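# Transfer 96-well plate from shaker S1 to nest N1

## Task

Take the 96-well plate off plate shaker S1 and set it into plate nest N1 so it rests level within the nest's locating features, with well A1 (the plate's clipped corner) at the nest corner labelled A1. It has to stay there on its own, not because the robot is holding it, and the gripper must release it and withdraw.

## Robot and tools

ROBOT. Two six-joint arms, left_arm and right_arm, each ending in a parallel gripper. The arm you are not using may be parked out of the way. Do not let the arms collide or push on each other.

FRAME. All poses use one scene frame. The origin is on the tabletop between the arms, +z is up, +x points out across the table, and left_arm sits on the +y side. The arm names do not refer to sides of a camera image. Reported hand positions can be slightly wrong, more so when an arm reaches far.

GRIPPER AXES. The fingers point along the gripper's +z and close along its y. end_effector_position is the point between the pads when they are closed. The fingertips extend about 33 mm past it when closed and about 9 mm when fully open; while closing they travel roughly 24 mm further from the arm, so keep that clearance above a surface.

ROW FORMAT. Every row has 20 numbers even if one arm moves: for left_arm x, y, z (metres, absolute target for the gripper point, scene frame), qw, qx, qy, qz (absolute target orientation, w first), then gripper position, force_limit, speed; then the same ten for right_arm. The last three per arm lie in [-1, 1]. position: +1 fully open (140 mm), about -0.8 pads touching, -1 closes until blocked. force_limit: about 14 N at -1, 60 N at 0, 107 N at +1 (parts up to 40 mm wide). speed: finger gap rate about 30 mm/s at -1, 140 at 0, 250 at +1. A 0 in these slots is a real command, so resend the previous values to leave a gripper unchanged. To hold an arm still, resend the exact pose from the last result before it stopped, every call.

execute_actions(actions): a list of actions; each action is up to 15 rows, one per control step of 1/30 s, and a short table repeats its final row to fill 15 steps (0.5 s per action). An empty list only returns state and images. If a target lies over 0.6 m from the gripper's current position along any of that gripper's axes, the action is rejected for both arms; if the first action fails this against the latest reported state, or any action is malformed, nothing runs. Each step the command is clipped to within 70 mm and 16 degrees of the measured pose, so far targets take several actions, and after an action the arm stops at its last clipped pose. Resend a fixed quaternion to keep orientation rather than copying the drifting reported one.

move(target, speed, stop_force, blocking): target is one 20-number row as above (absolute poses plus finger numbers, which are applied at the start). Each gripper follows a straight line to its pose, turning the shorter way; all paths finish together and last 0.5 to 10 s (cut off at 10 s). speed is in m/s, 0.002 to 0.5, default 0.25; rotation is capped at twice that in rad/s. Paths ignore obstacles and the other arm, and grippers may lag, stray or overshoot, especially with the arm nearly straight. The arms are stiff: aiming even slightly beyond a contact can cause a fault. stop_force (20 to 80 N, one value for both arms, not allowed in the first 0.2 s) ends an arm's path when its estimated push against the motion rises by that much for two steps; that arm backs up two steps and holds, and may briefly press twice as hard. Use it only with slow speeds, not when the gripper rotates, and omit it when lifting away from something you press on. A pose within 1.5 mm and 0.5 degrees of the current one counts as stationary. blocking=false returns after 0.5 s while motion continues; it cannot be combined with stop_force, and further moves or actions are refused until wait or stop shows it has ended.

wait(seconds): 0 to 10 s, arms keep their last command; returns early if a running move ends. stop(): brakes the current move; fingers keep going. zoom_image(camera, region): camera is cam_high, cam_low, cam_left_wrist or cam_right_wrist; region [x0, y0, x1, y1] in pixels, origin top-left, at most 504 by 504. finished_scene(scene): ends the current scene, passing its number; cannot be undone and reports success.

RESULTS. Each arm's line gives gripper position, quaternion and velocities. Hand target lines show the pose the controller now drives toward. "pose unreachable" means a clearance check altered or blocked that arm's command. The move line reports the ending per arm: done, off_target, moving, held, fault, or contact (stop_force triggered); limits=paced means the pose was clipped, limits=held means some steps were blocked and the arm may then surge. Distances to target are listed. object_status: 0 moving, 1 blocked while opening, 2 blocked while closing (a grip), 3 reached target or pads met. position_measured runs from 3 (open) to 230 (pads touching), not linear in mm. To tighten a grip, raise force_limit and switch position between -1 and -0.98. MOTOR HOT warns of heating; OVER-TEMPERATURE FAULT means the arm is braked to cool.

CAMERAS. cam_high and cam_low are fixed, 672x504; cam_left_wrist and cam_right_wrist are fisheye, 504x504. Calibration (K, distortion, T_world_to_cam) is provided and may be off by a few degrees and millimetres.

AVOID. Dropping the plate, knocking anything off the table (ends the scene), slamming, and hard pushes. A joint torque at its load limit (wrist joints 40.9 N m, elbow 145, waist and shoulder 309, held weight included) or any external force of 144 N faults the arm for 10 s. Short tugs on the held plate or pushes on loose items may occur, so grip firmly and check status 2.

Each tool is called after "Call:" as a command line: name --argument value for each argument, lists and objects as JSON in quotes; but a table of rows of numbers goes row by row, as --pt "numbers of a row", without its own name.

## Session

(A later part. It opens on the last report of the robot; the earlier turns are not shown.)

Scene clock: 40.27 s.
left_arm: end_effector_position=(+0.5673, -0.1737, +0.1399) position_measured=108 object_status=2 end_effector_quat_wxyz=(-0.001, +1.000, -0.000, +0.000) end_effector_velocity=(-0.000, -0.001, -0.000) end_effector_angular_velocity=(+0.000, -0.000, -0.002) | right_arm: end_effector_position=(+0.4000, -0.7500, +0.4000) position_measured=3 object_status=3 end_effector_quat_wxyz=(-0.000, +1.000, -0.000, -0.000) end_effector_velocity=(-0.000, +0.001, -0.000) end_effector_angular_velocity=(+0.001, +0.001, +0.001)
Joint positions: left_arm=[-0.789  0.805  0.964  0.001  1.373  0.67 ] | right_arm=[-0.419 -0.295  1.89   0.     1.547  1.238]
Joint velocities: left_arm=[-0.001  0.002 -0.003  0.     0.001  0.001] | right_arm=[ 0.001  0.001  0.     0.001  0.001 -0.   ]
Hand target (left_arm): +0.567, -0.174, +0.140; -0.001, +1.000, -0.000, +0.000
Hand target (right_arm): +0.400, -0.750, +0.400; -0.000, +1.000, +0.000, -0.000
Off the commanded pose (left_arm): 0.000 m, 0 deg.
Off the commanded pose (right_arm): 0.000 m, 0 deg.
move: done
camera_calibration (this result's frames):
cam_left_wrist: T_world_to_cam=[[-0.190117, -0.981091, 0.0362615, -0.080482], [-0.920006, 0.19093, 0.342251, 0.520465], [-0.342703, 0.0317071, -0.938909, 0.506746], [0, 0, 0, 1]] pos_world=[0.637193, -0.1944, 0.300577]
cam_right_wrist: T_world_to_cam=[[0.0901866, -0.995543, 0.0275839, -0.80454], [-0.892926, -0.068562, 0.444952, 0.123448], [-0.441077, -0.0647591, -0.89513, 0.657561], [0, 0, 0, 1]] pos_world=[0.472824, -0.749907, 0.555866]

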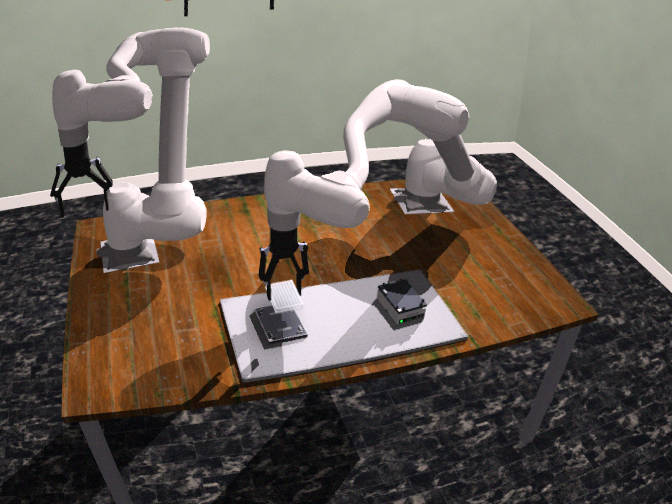

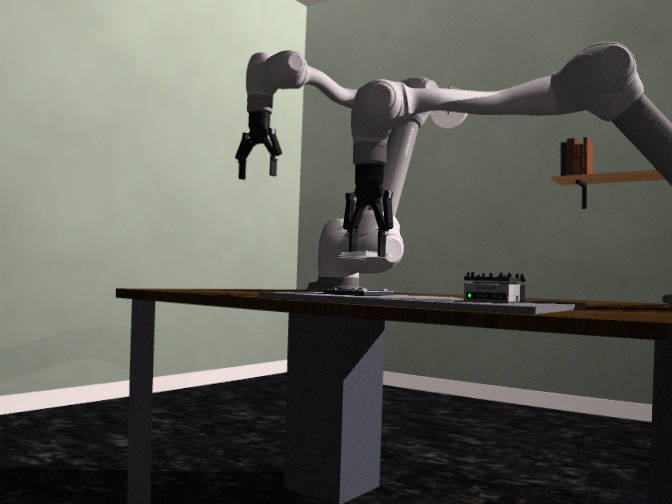

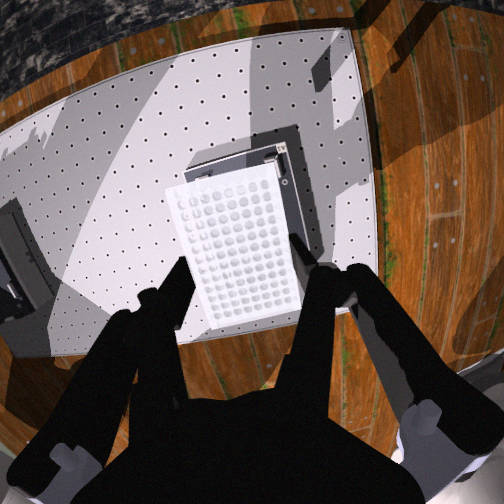

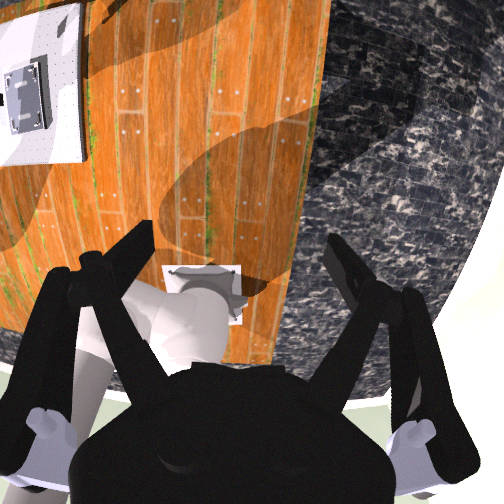

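Call:
move --target '[0.567,-0.174,0.075,0,1,0,0,-1,0,-0.5,0.4,-0.75,0.4,0,1,0,0,1,0,0]' --speed 0.08

Call:
zoom_image --camera "cam_left_wrist" --region '[130, 120, 350, 340]'

Call:
zoom_image --camera "cam_high" --region '[230, 270, 330, 360]'

Call:
zoom_image --camera "cam_low" --region '[310, 240, 410, 310]'

Scene clock: 48.33 s.
left_arm: end_effector_position=(+0.5669, -0.1739, +0.0751) position_measured=108 object_status=2 end_effector_quat_wxyz=(+0.000, +1.000, +0.000, +0.000) end_effector_velocity=(+0.000, +0.001, -0.001) end_effector_angular_velocity=(+0.001, +0.001, -0.001) | right_arm: end_effector_position=(+0.4000, -0.7500, +0.4000) position_measured=3 object_status=3 end_effector_quat_wxyz=(-0.000, +1.000, +0.000, -0.000) end_effector_velocity=(+0.000, +0.000, +0.000) end_effector_angular_velocity=(-0.000, -0.002, +0.001)
Joint positions: left_arm=[-0.789  0.835  1.029  0.     1.278  0.67 ] | right_arm=[-0.419 -0.295  1.89   0.     1.547  1.238]
Joint velocities: left_arm=[ 0.001  0.001  0.001  0.    -0.     0.002] | right_arm=[ 0.001 -0.    -0.     0.    -0.001  0.   ]
Hand target (left_arm): +0.567, -0.174, +0.075; -0.000, +1.000, +0.000, +0.000
Hand target (right_arm): +0.400, -0.750, +0.400; -0.000, +1.000, +0.000, -0.000
Off the commanded pose (left_arm): 0.000 m, 0 deg.
Off the commanded pose (right_arm): 0.000 m, 0 deg.
move: done
camera_calibration (this result's frames):
cam_left_wrist: T_world_to_cam=[[-0.189742, -0.981123, 0.0373504, -0.0787659], [-0.91994, 0.190945, 0.342419, 0.542298], [-0.343087, 0.030611, -0.938805, 0.445774], [0, 0, 0, 1]] pos_world=[0.636875, -0.194474, 0.235744]
cam_right_wrist: T_world_to_cam=[[0.0901867, -0.995543, 0.0275841, -0.80454], [-0.892926, -0.0685621, 0.444952, 0.123448], [-0.441077, -0.0647593, -0.89513, 0.657561], [0, 0, 0, 1]] pos_world=[0.472824, -0.749907, 0.555867]

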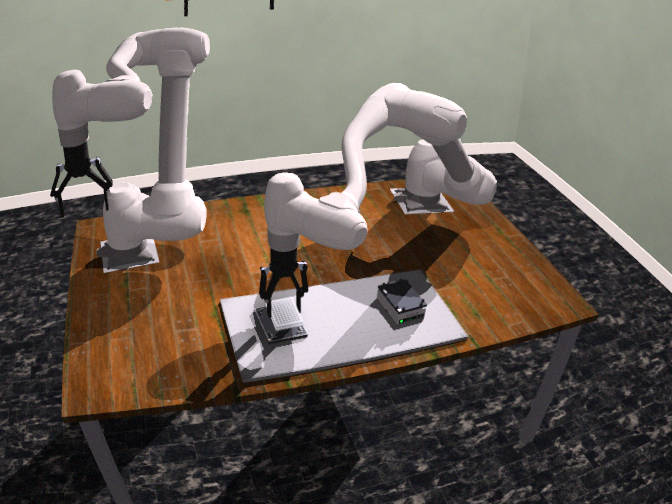

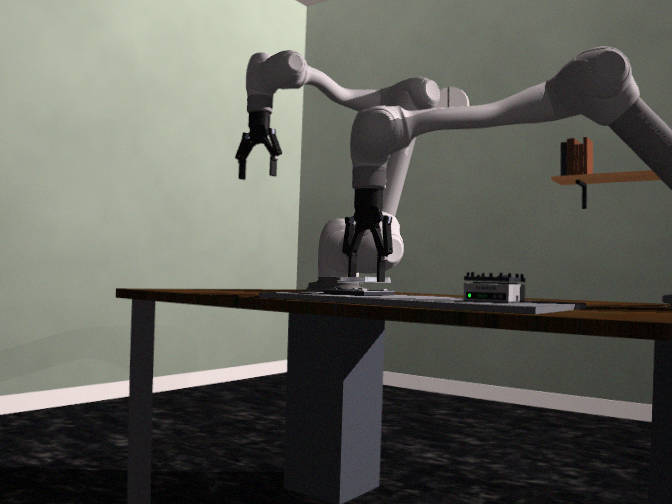

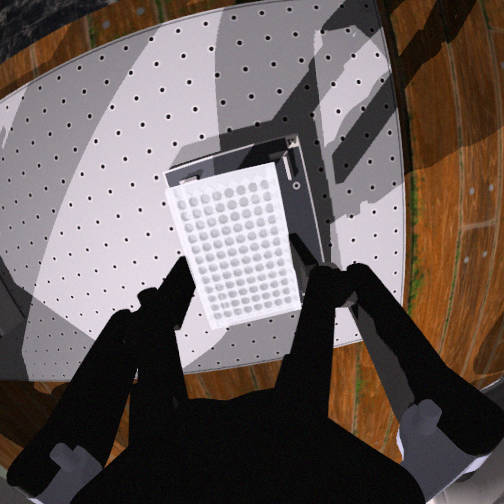

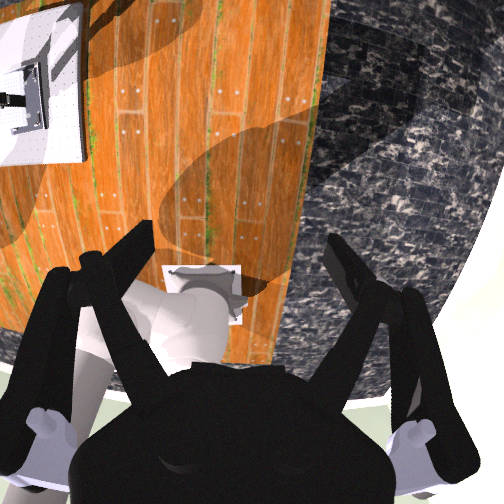

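Region (130, 120, 350, 340) of cam_left_wrist's 504x504 image, scaled by 2.291, with more detail than that image has.

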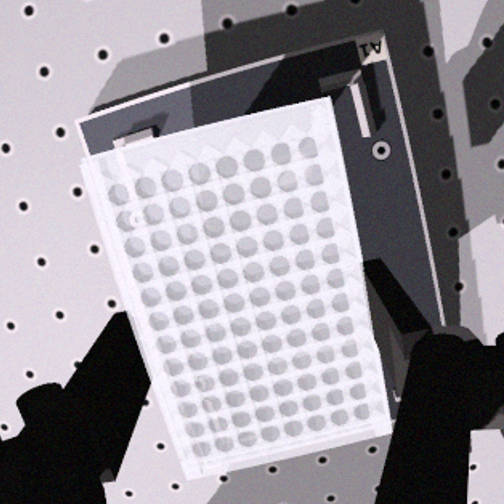

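Region (230, 270, 330, 360) of cam_high's 672x504 image, scaled by 5.040, with more detail than that image has; it fills the top 454 rows of this view, and the rest is white.

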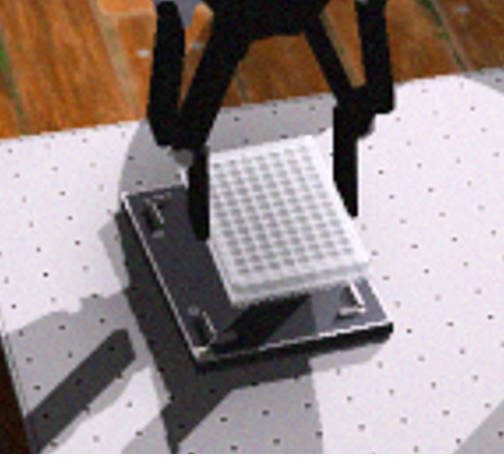

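Region (310, 240, 410, 310) of cam_low's 672x504 image, scaled by 5.040, with more detail than that image has; it fills the top 353 rows of this view, and the rest is white.

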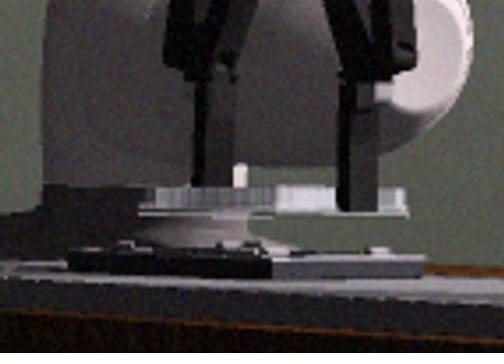

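Call:
move --target '[0.569,-0.184,0.066,0,0.9997,0.026,0,-1,0,-0.5,0.4,-0.75,0.4,0,1,0,0,1,0,0]' --speed 0.04

Call:
zoom_image --camera "cam_left_wrist" --region '[130, 120, 350, 340]'

Call:
zoom_image --camera "cam_high" --region '[230, 280, 330, 360]'

Scene clock: 56.13 s.
left_arm: end_effector_position=(+0.5690, -0.1840, +0.0660) position_measured=108 object_status=2 end_effector_quat_wxyz=(+0.000, +1.000, +0.026, +0.000) end_effector_velocity=(+0.001, -0.000, -0.000) end_effector_angular_velocity=(-0.000, -0.000, +0.003) | right_arm: end_effector_position=(+0.4000, -0.7500, +0.4000) position_measured=3 object_status=3 end_effector_quat_wxyz=(-0.000, +1.000, -0.000, -0.000) end_effector_velocity=(+0.000, -0.001, -0.000) end_effector_angular_velocity=(-0.001, -0.001, -0.001)
Joint positions: left_arm=[-0.794  0.856  1.006  0.     1.28   0.613] | right_arm=[-0.419 -0.295  1.89   0.     1.547  1.238]
Joint velocities: left_arm=[ 0.     0.001 -0.001 -0.    -0.    -0.002] | right_arm=[-0.001 -0.     0.    -0.    -0.001  0.   ]
Hand target (left_arm): +0.569, -0.184, +0.066; -0.000, +1.000, +0.026, +0.000
Hand target (right_arm): +0.400, -0.750, +0.400; -0.000, +1.000, +0.000, -0.000
Off the commanded pose (left_arm): 0.000 m, 0 deg.
Off the commanded pose (right_arm): 0.000 m, 0 deg.
move: done
camera_calibration (this result's frames):
cam_left_wrist: T_world_to_cam=[[-0.138705, -0.98963, 0.0373281, -0.118491], [-0.928582, 0.143065, 0.342444, 0.545313], [-0.344233, 0.0128366, -0.938796, 0.435664], [0, 0, 0, 1]] pos_world=[0.639903, -0.20087, 0.226684]
cam_right_wrist: T_world_to_cam=[[0.0901865, -0.995543, 0.0275842, -0.80454], [-0.892926, -0.0685618, 0.444952, 0.123448], [-0.441077, -0.0647593, -0.89513, 0.657561], [0, 0, 0, 1]] pos_world=[0.472824, -0.749907, 0.555867]

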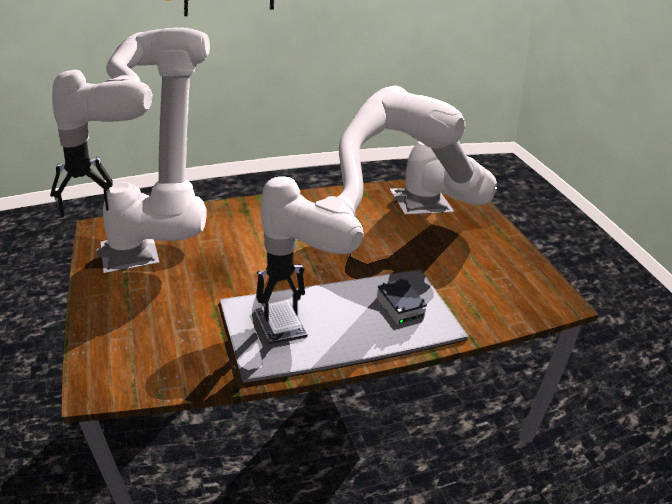

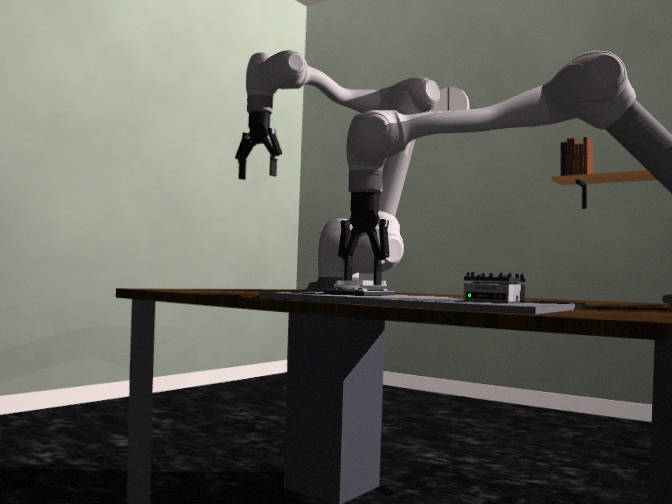

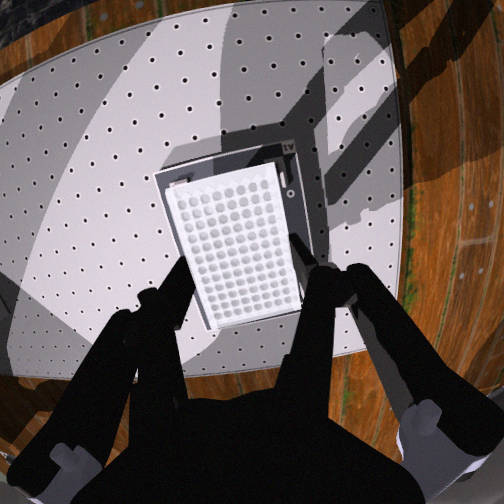

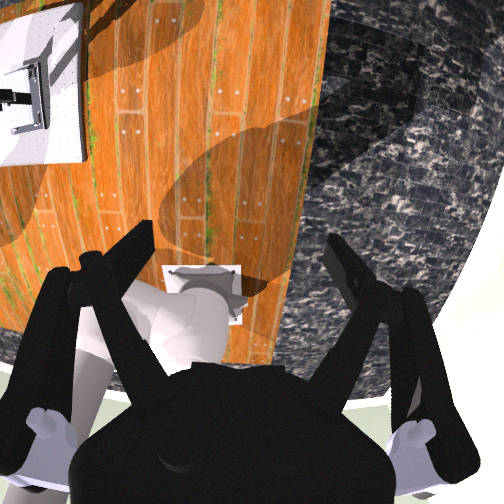

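Region (130, 120, 350, 340) of cam_left_wrist's 504x504 image, scaled by 2.291, with more detail than that image has.

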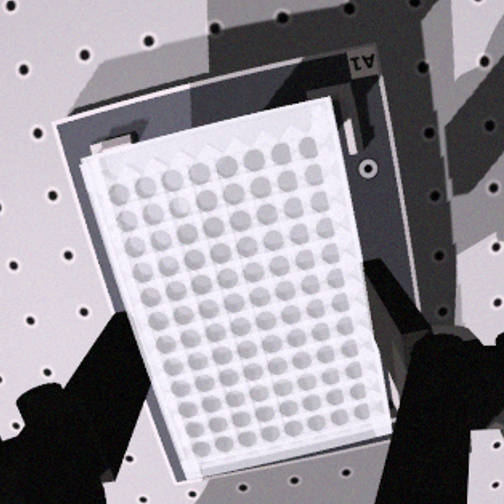

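Region (230, 280, 330, 360) of cam_high's 672x504 image, scaled by 5.040, with more detail than that image has; it fills the top 403 rows of this view, and the rest is white.

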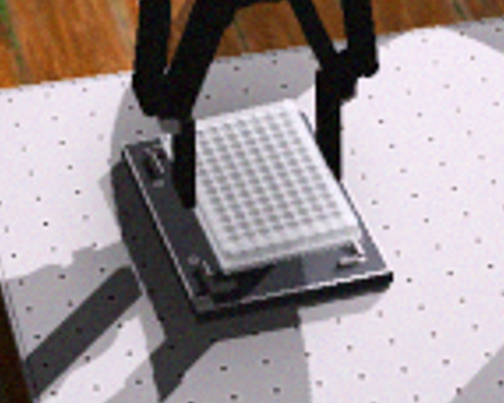

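Call:
move --target '[0.569,-0.186,0.059,0,0.9994,0.034,0,-1,0,-0.5,0.4,-0.75,0.4,0,1,0,0,1,0,0]' --speed 0.02

Call:
zoom_image --camera "cam_left_wrist" --region '[130, 120, 350, 340]'

Call:
zoom_image --camera "cam_high" --region '[230, 280, 330, 360]'

Scene clock: 61.40 s.
left_arm: end_effector_position=(+0.5690, -0.1860, +0.0591) position_measured=108 object_status=2 end_effector_quat_wxyz=(+0.000, +0.999, +0.034, +0.000) end_effector_velocity=(-0.000, -0.000, -0.001) end_effector_angular_velocity=(+0.000, +0.001, +0.002) | right_arm: end_effector_position=(+0.4000, -0.7500, +0.4000) position_measured=3 object_status=3 end_effector_quat_wxyz=(-0.000, +1.000, -0.000, -0.000) end_effector_velocity=(+0.000, -0.000, -0.000) end_effector_angular_velocity=(+0.000, +0.001, -0.000)
Joint positions: left_arm=[-0.795  0.863  1.006  0.     1.273  0.596] | right_arm=[-0.419 -0.295  1.89   0.     1.547  1.238]
Joint velocities: left_arm=[-0.     0.001  0.    -0.001 -0.    -0.002] | right_arm=[-0.     0.001 -0.    -0.     0.     0.   ]
Hand target (left_arm): +0.569, -0.186, +0.059; -0.000, +0.999, +0.034, +0.000
Hand target (right_arm): +0.400, -0.750, +0.400; -0.000, +1.000, +0.000, -0.000
Off the commanded pose (left_arm): 0.000 m, 0 deg.
Off the commanded pose (right_arm): 0.000 m, 0 deg.
move: done
camera_calibration (this result's frames):
cam_left_wrist: T_world_to_cam=[[-0.122801, -0.991729, 0.0373287, -0.129672], [-0.930768, 0.128141, 0.342418, 0.546448], [-0.34437, 0.00730493, -0.938806, 0.428201], [0, 0, 0, 1]] pos_world=[0.640152, -0.20175, 0.219724]
cam_right_wrist: T_world_to_cam=[[0.0901866, -0.995543, 0.0275841, -0.80454], [-0.892926, -0.068562, 0.444952, 0.123448], [-0.441077, -0.0647593, -0.89513, 0.657561], [0, 0, 0, 1]] pos_world=[0.472824, -0.749907, 0.555867]

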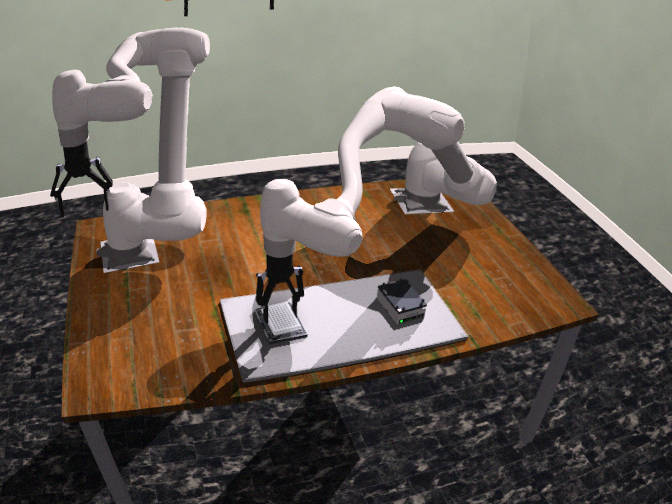

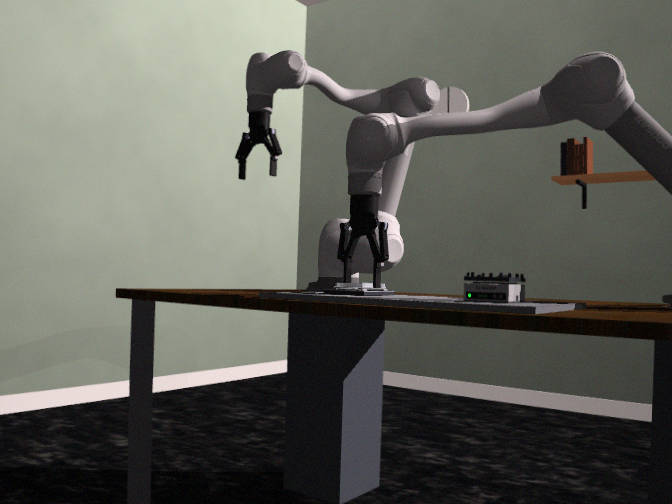

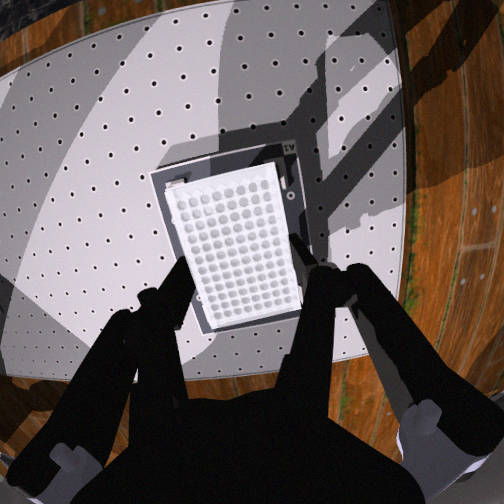

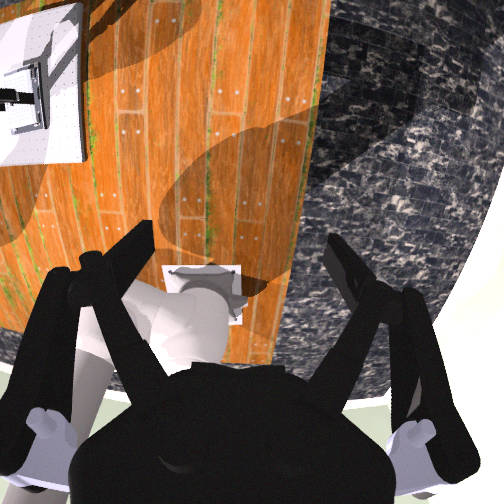

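Region (130, 120, 350, 340) of cam_left_wrist's 504x504 image, scaled by 2.291, with more detail than that image has.

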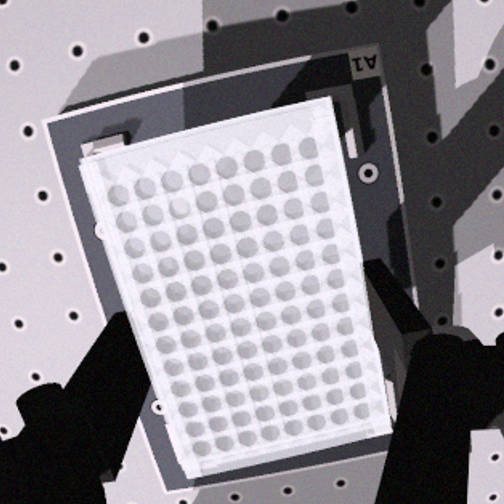

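Region (230, 280, 330, 360) of cam_high's 672x504 image, scaled by 5.040, with more detail than that image has; it fills the top 403 rows of this view, and the rest is white.

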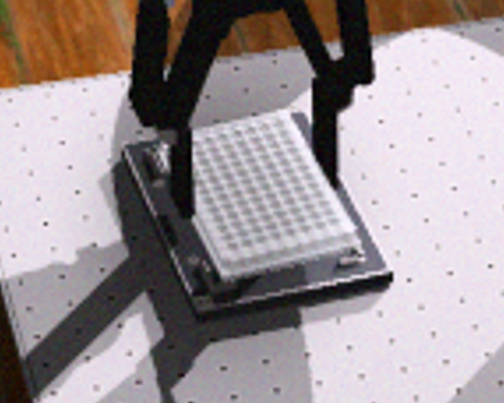

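Call:
move --target '[0.569,-0.1885,0.057,0,0.9994,0.034,0,-1,0,-0.5,0.4,-0.75,0.4,0,1,0,0,1,0,0]' --speed 0.01

Call:
move --target '[0.569,-0.1885,0.04,0,0.9994,0.034,0,-1,0,-0.5,0.4,-0.75,0.4,0,1,0,0,1,0,0]' --speed 0.005 --stop_force 20

Call:
zoom_image --camera "cam_left_wrist" --region '[130, 120, 350, 340]'

Call:
zoom_image --camera "cam_high" --region '[230, 280, 330, 360]'

Scene clock: 68.80 s.
left_arm: end_effector_position=(+0.5690, -0.1884, +0.0571) position_measured=108 object_status=2 end_effector_quat_wxyz=(+0.000, +0.999, +0.034, +0.000) end_effector_velocity=(-0.000, -0.001, -0.000) end_effector_angular_velocity=(-0.001, +0.001, +0.001) | right_arm: end_effector_position=(+0.4000, -0.7500, +0.4000) position_measured=3 object_status=3 end_effector_quat_wxyz=(-0.000, +1.000, -0.000, -0.000) end_effector_velocity=(-0.000, -0.000, +0.000) end_effector_angular_velocity=(+0.000, +0.000, -0.000)
Joint positions: left_arm=[-0.797  0.867  1.001  0.     1.273  0.595] | right_arm=[-0.419 -0.295  1.89   0.     1.547  1.238]
Joint velocities: left_arm=[-0.     0.001 -0.001 -0.002 -0.001 -0.001] | right_arm=[-0.001 -0.001  0.     0.     0.001 -0.   ]
Hand target (left_arm): +0.569, -0.188, +0.057; -0.000, +0.999, +0.034, +0.000
Hand target (right_arm): +0.400, -0.750, +0.400; -0.000, +1.000, +0.000, -0.000
Off the commanded pose (left_arm): 0.000 m, 0 deg.
Off the commanded pose (right_arm): 0.000 m, 0 deg.
move: done
camera_calibration (this result's frames):
cam_left_wrist: T_world_to_cam=[[-0.122705, -0.991741, 0.0373361, -0.13208], [-0.930783, 0.128054, 0.342411, 0.547451], [-0.344364, 0.00726384, -0.938808, 0.426425], [0, 0, 0, 1]] pos_world=[0.640197, -0.20419, 0.217809]
cam_right_wrist: T_world_to_cam=[[0.0901865, -0.995543, 0.0275839, -0.80454], [-0.892926, -0.068562, 0.444952, 0.123448], [-0.441077, -0.064759, -0.89513, 0.657561], [0, 0, 0, 1]] pos_world=[0.472824, -0.749907, 0.555867]

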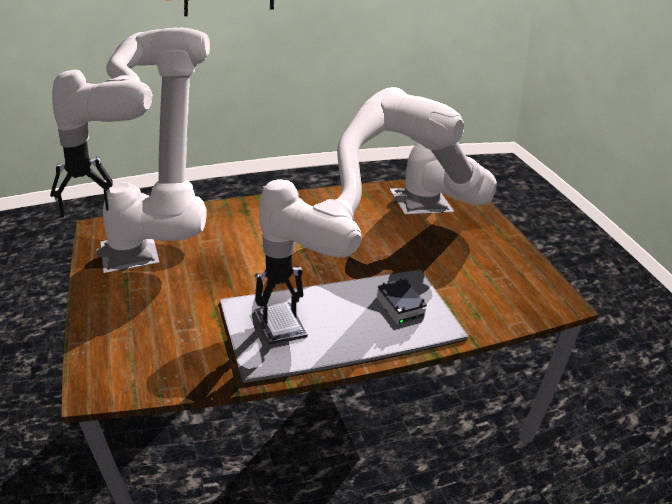

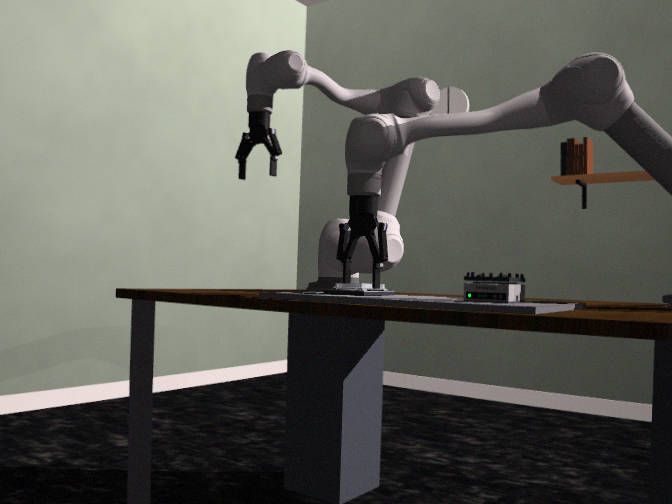

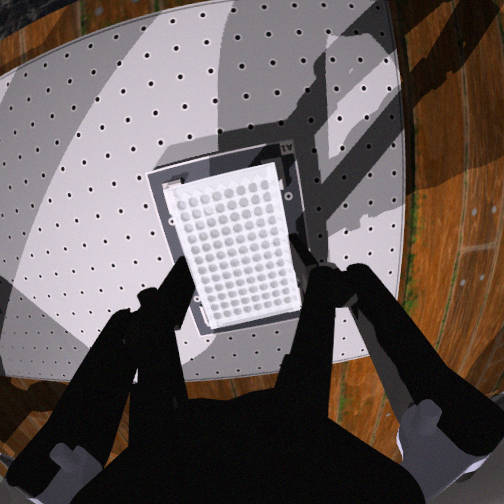

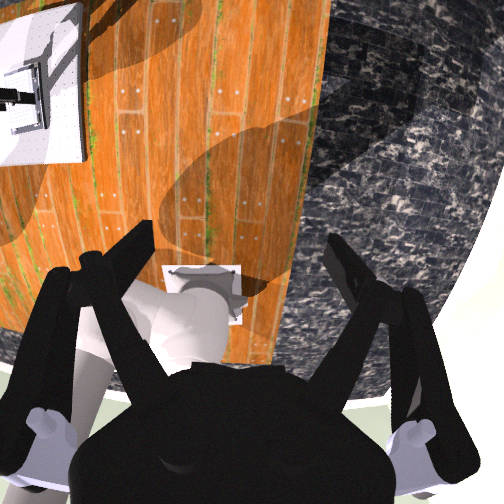

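Scene clock: 69.33 s.
left_arm: end_effector_position=(+0.5691, -0.1885, +0.0562) position_measured=108 object_status=2 end_effector_quat_wxyz=(+0.000, +0.999, +0.034, +0.000) end_effector_velocity=(+0.000, -0.000, +0.002) end_effector_angular_velocity=(+0.002, -0.000, -0.001) | right_arm: end_effector_position=(+0.4000, -0.7500, +0.4000) position_measured=3 object_status=3 end_effector_quat_wxyz=(-0.000, +1.000, +0.000, -0.000) end_effector_velocity=(-0.000, +0.001, -0.000) end_effector_angular_velocity=(+0.001, -0.000, +0.001)
Joint positions: left_arm=[-0.797  0.868  1.002  0.     1.272  0.595] | right_arm=[-0.419 -0.295  1.89   0.     1.547  1.238]
Joint velocities: left_arm=[-0.001 -0.    -0.004  0.002  0.006  0.   ] | right_arm=[ 0.001 -0.     0.     0.001  0.    -0.   ]
Hand target (left_arm): +0.569, -0.189, +0.057; +0.000, +0.999, +0.034, +0.000
Hand target (right_arm): +0.400, -0.750, +0.400; -0.000, +1.000, +0.000, -0.000
Off the commanded pose (left_arm): 0.016 m, 0 deg.
Off the commanded pose (right_arm): 0.000 m, 0 deg.
move: contact (left_arm)
camera_calibration (this result's frames):
cam_left_wrist: T_world_to_cam=[[-0.122713, -0.991736, 0.0374403, -0.132084], [-0.930813, 0.128098, 0.342312, 0.547831], [-0.344279, 0.00715616, -0.93884, 0.425482], [0, 0, 0, 1]] pos_world=[0.640205, -0.204213, 0.216875]
cam_right_wrist: T_world_to_cam=[[0.0901868, -0.995543, 0.027584, -0.80454], [-0.892926, -0.0685622, 0.444952, 0.123448], [-0.441077, -0.0647592, -0.89513, 0.657561], [0, 0, 0, 1]] pos_world=[0.472824, -0.749907, 0.555867]

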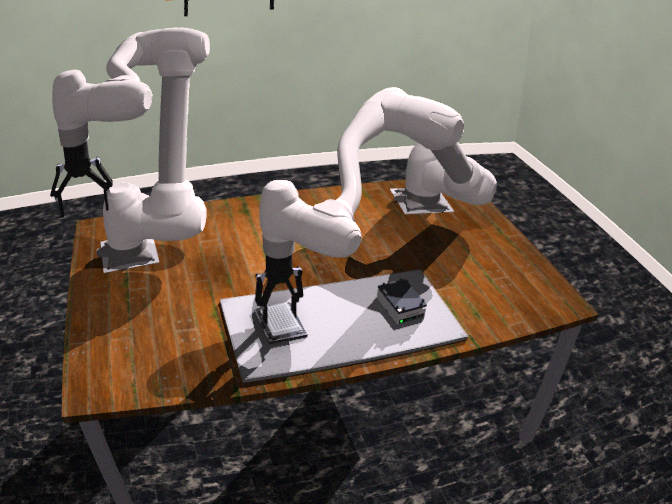

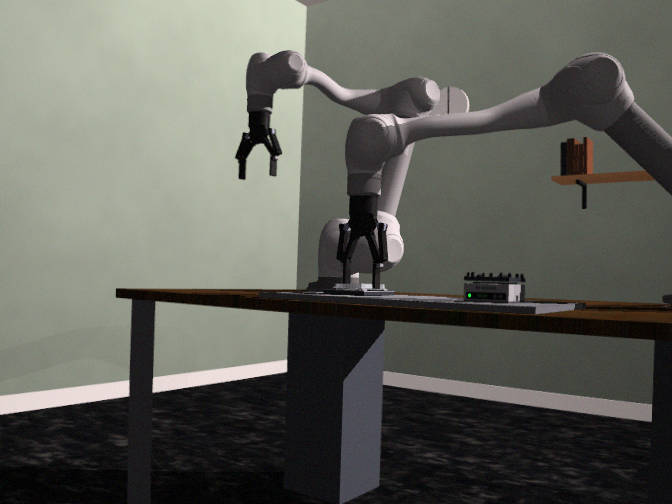

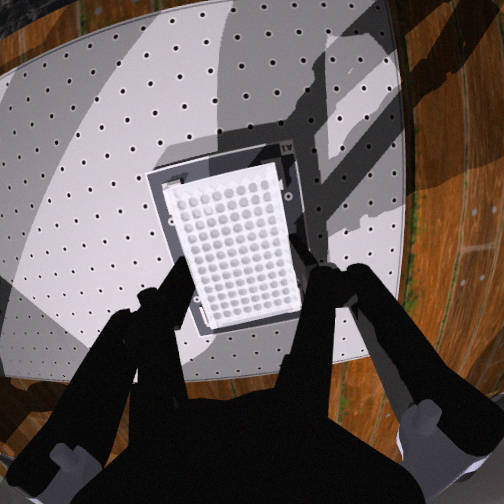

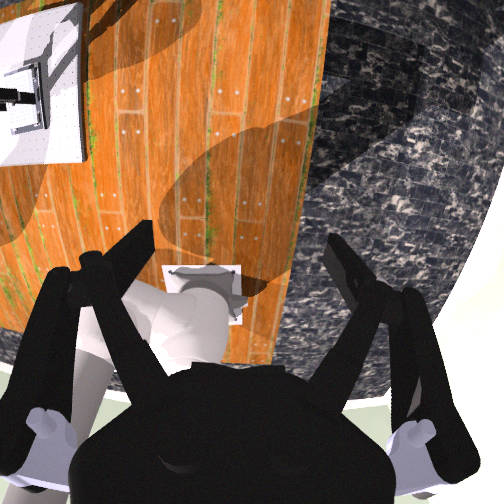

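Region (130, 120, 350, 340) of cam_left_wrist's 504x504 image, scaled by 2.291, with more detail than that image has.

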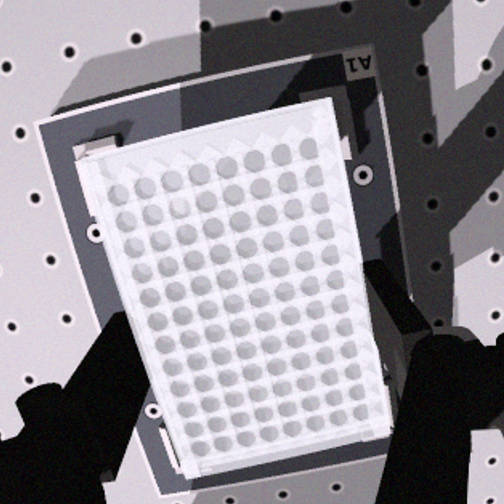

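Region (230, 280, 330, 360) of cam_high's 672x504 image, scaled by 5.040, with more detail than that image has; it fills the top 403 rows of this view, and the rest is white.

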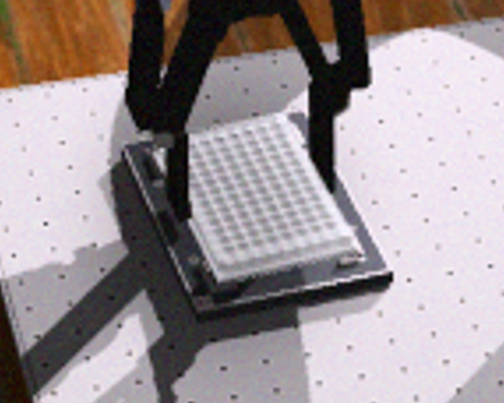

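Call:
move --target '[0.571,-0.1885,0.0578,0,0.9994,0.034,0,-1,0,-0.5,0.4,-0.75,0.4,0,1,0,0,1,0,0]' --speed 0.01

Call:
move --target '[0.571,-0.1885,0.04,0,0.9994,0.034,0,-1,0,-0.5,0.4,-0.75,0.4,0,1,0,0,1,0,0]' --speed 0.005 --stop_force 25

Call:
zoom_image --camera "cam_left_wrist" --region '[130, 120, 350, 340]'

Call:
zoom_image --camera "cam_low" --region '[310, 250, 410, 310]'

Scene clock: 74.60 s.
left_arm: end_effector_position=(+0.5709, -0.1886, +0.0578) position_measured=108 object_status=2 end_effector_quat_wxyz=(+0.000, +0.999, +0.034, -0.000) end_effector_velocity=(+0.000, +0.001, -0.000) end_effector_angular_velocity=(+0.002, +0.000, +0.000) | right_arm: end_effector_position=(+0.4000, -0.7500, +0.4000) position_measured=3 object_status=3 end_effector_quat_wxyz=(-0.000, +1.000, +0.000, -0.000) end_effector_velocity=(+0.000, +0.001, -0.000) end_effector_angular_velocity=(+0.000, -0.000, +0.001)
Joint positions: left_arm=[-0.795  0.869  0.996 -0.     1.276  0.596] | right_arm=[-0.419 -0.295  1.89   0.     1.547  1.238]
Joint velocities: left_arm=[ 0.    -0.     0.     0.001  0.001 -0.   ] | right_arm=[ 0.001  0.    -0.     0.001 -0.    -0.   ]
Hand target (left_arm): +0.571, -0.189, +0.058; +0.000, +0.999, +0.034, -0.000
Hand target (right_arm): +0.400, -0.750, +0.400; -0.000, +1.000, +0.000, -0.000
Off the commanded pose (left_arm): 0.000 m, 0 deg.
Off the commanded pose (right_arm): 0.000 m, 0 deg.
move: done
camera_calibration (this result's frames):
cam_left_wrist: T_world_to_cam=[[-0.122722, -0.991732, 0.0375069, -0.13203], [-0.930697, 0.128126, 0.342618, 0.548946], [-0.344591, 0.00713901, -0.938726, 0.427774], [0, 0, 0, 1]] pos_world=[0.642106, -0.204327, 0.218436]
cam_right_wrist: T_world_to_cam=[[0.0901868, -0.995543, 0.027584, -0.80454], [-0.892926, -0.0685622, 0.444952, 0.123448], [-0.441077, -0.0647592, -0.89513, 0.657561], [0, 0, 0, 1]] pos_world=[0.472824, -0.749907, 0.555867]

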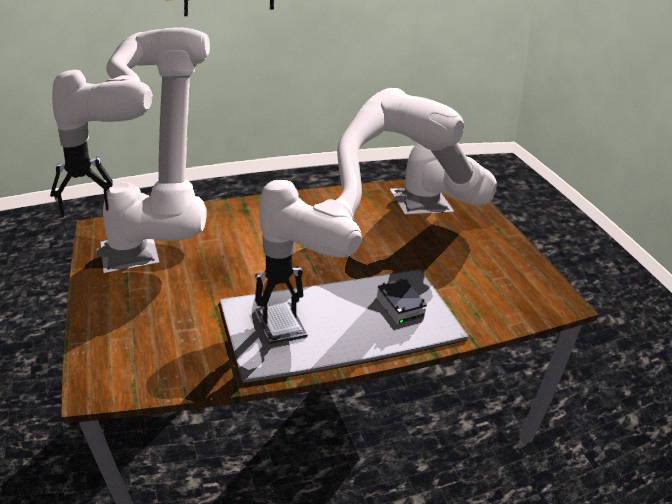

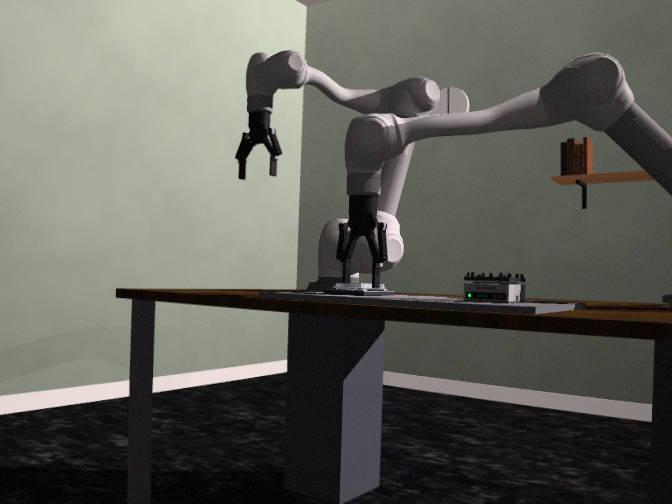

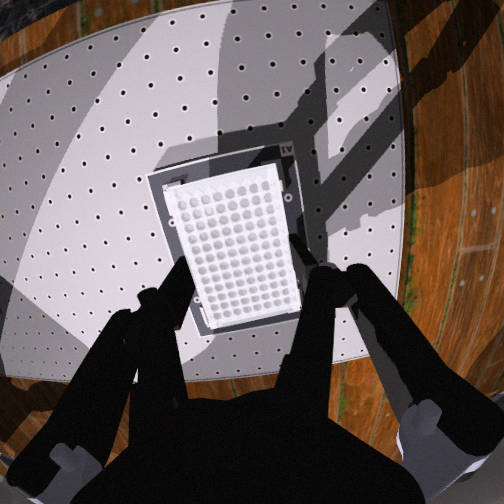

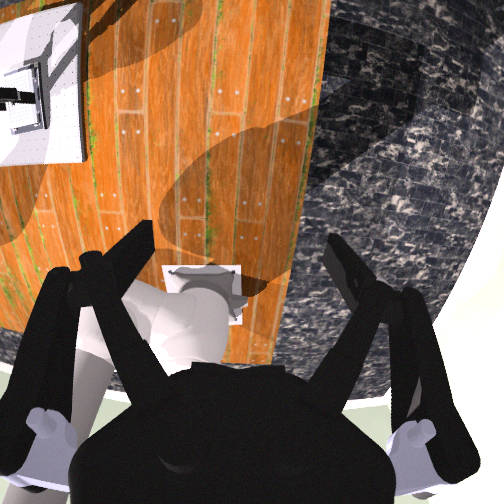

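Scene clock: 75.17 s.
left_arm: end_effector_position=(+0.5709, -0.1886, +0.0567) position_measured=108 object_status=2 end_effector_quat_wxyz=(+0.000, +0.999, +0.034, -0.000) end_effector_velocity=(-0.000, -0.001, +0.003) end_effector_angular_velocity=(-0.001, +0.001, +0.001) | right_arm: end_effector_position=(+0.4000, -0.7500, +0.4000) position_measured=3 object_status=3 end_effector_quat_wxyz=(-0.000, +1.000, +0.000, -0.000) end_effector_velocity=(-0.000, -0.000, -0.000) end_effector_angular_velocity=(+0.000, +0.000, -0.001)
Joint positions: left_arm=[-0.795  0.87   0.997 -0.     1.274  0.596] | right_arm=[-0.419 -0.295  1.89   0.     1.547  1.238]
Joint velocities: left_arm=[-0.001 -0.001 -0.004 -0.001  0.004 -0.001] | right_arm=[-0.001  0.     0.     0.     0.     0.   ]
Hand target (left_arm): +0.571, -0.189, +0.057; +0.000, +0.999, +0.034, -0.000
Hand target (right_arm): +0.400, -0.750, +0.400; -0.000, +1.000, +0.000, -0.000
Off the commanded pose (left_arm): 0.017 m, 0 deg.
Off the commanded pose (right_arm): 0.000 m, 0 deg.
move: contact (left_arm)
camera_calibration (this result's frames):
cam_left_wrist: T_world_to_cam=[[-0.122707, -0.991728, 0.0376722, -0.13202], [-0.930749, 0.128171, 0.342459, 0.549417], [-0.344455, 0.0069589, -0.938777, 0.426637], [0, 0, 0, 1]] pos_world=[0.642126, -0.204316, 0.217338]
cam_right_wrist: T_world_to_cam=[[0.0901868, -0.995543, 0.0275841, -0.80454], [-0.892926, -0.0685621, 0.444952, 0.123448], [-0.441077, -0.0647593, -0.89513, 0.657561], [0, 0, 0, 1]] pos_world=[0.472824, -0.749907, 0.555867]

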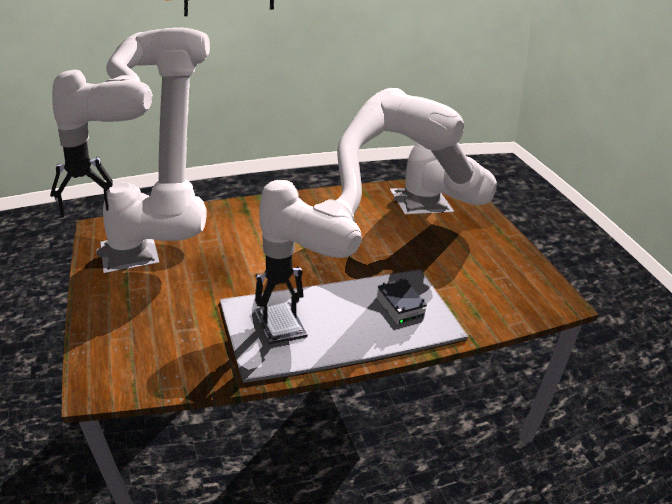

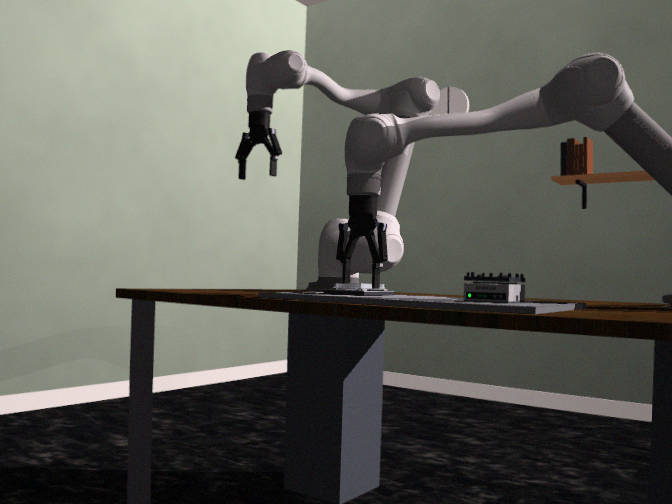

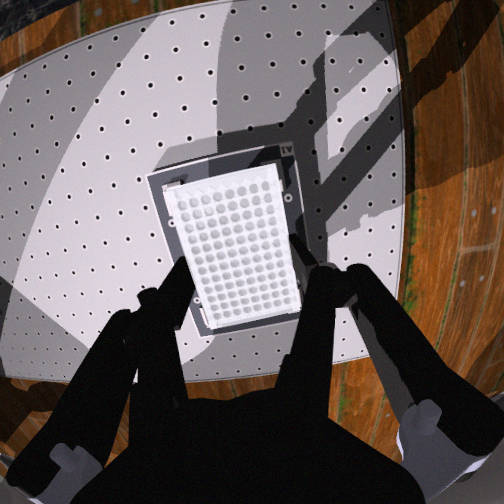

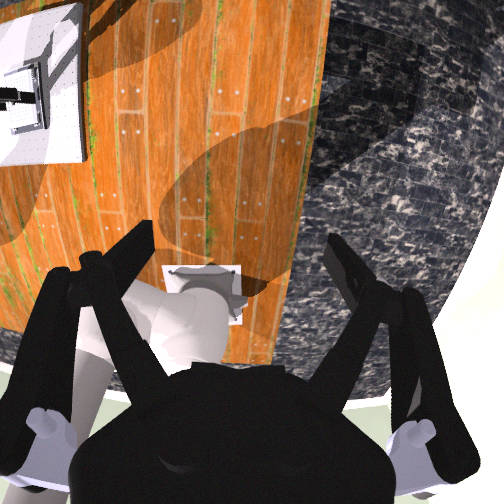

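Region (130, 120, 350, 340) of cam_left_wrist's 504x504 image, scaled by 2.291, with more detail than that image has.

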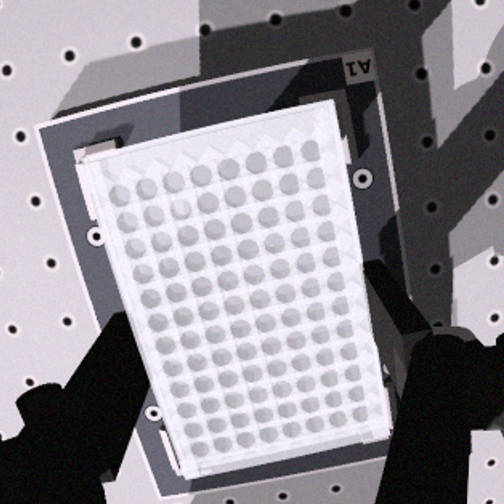

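Region (310, 250, 410, 310) of cam_low's 672x504 image, scaled by 5.040, with more detail than that image has; it fills the top 302 rows of this view, and the rest is white.

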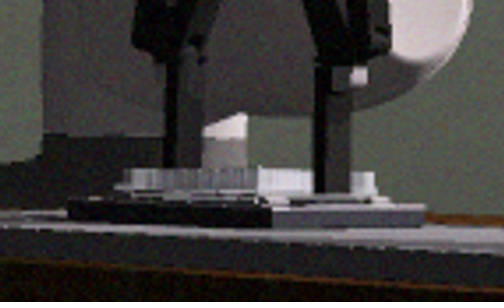

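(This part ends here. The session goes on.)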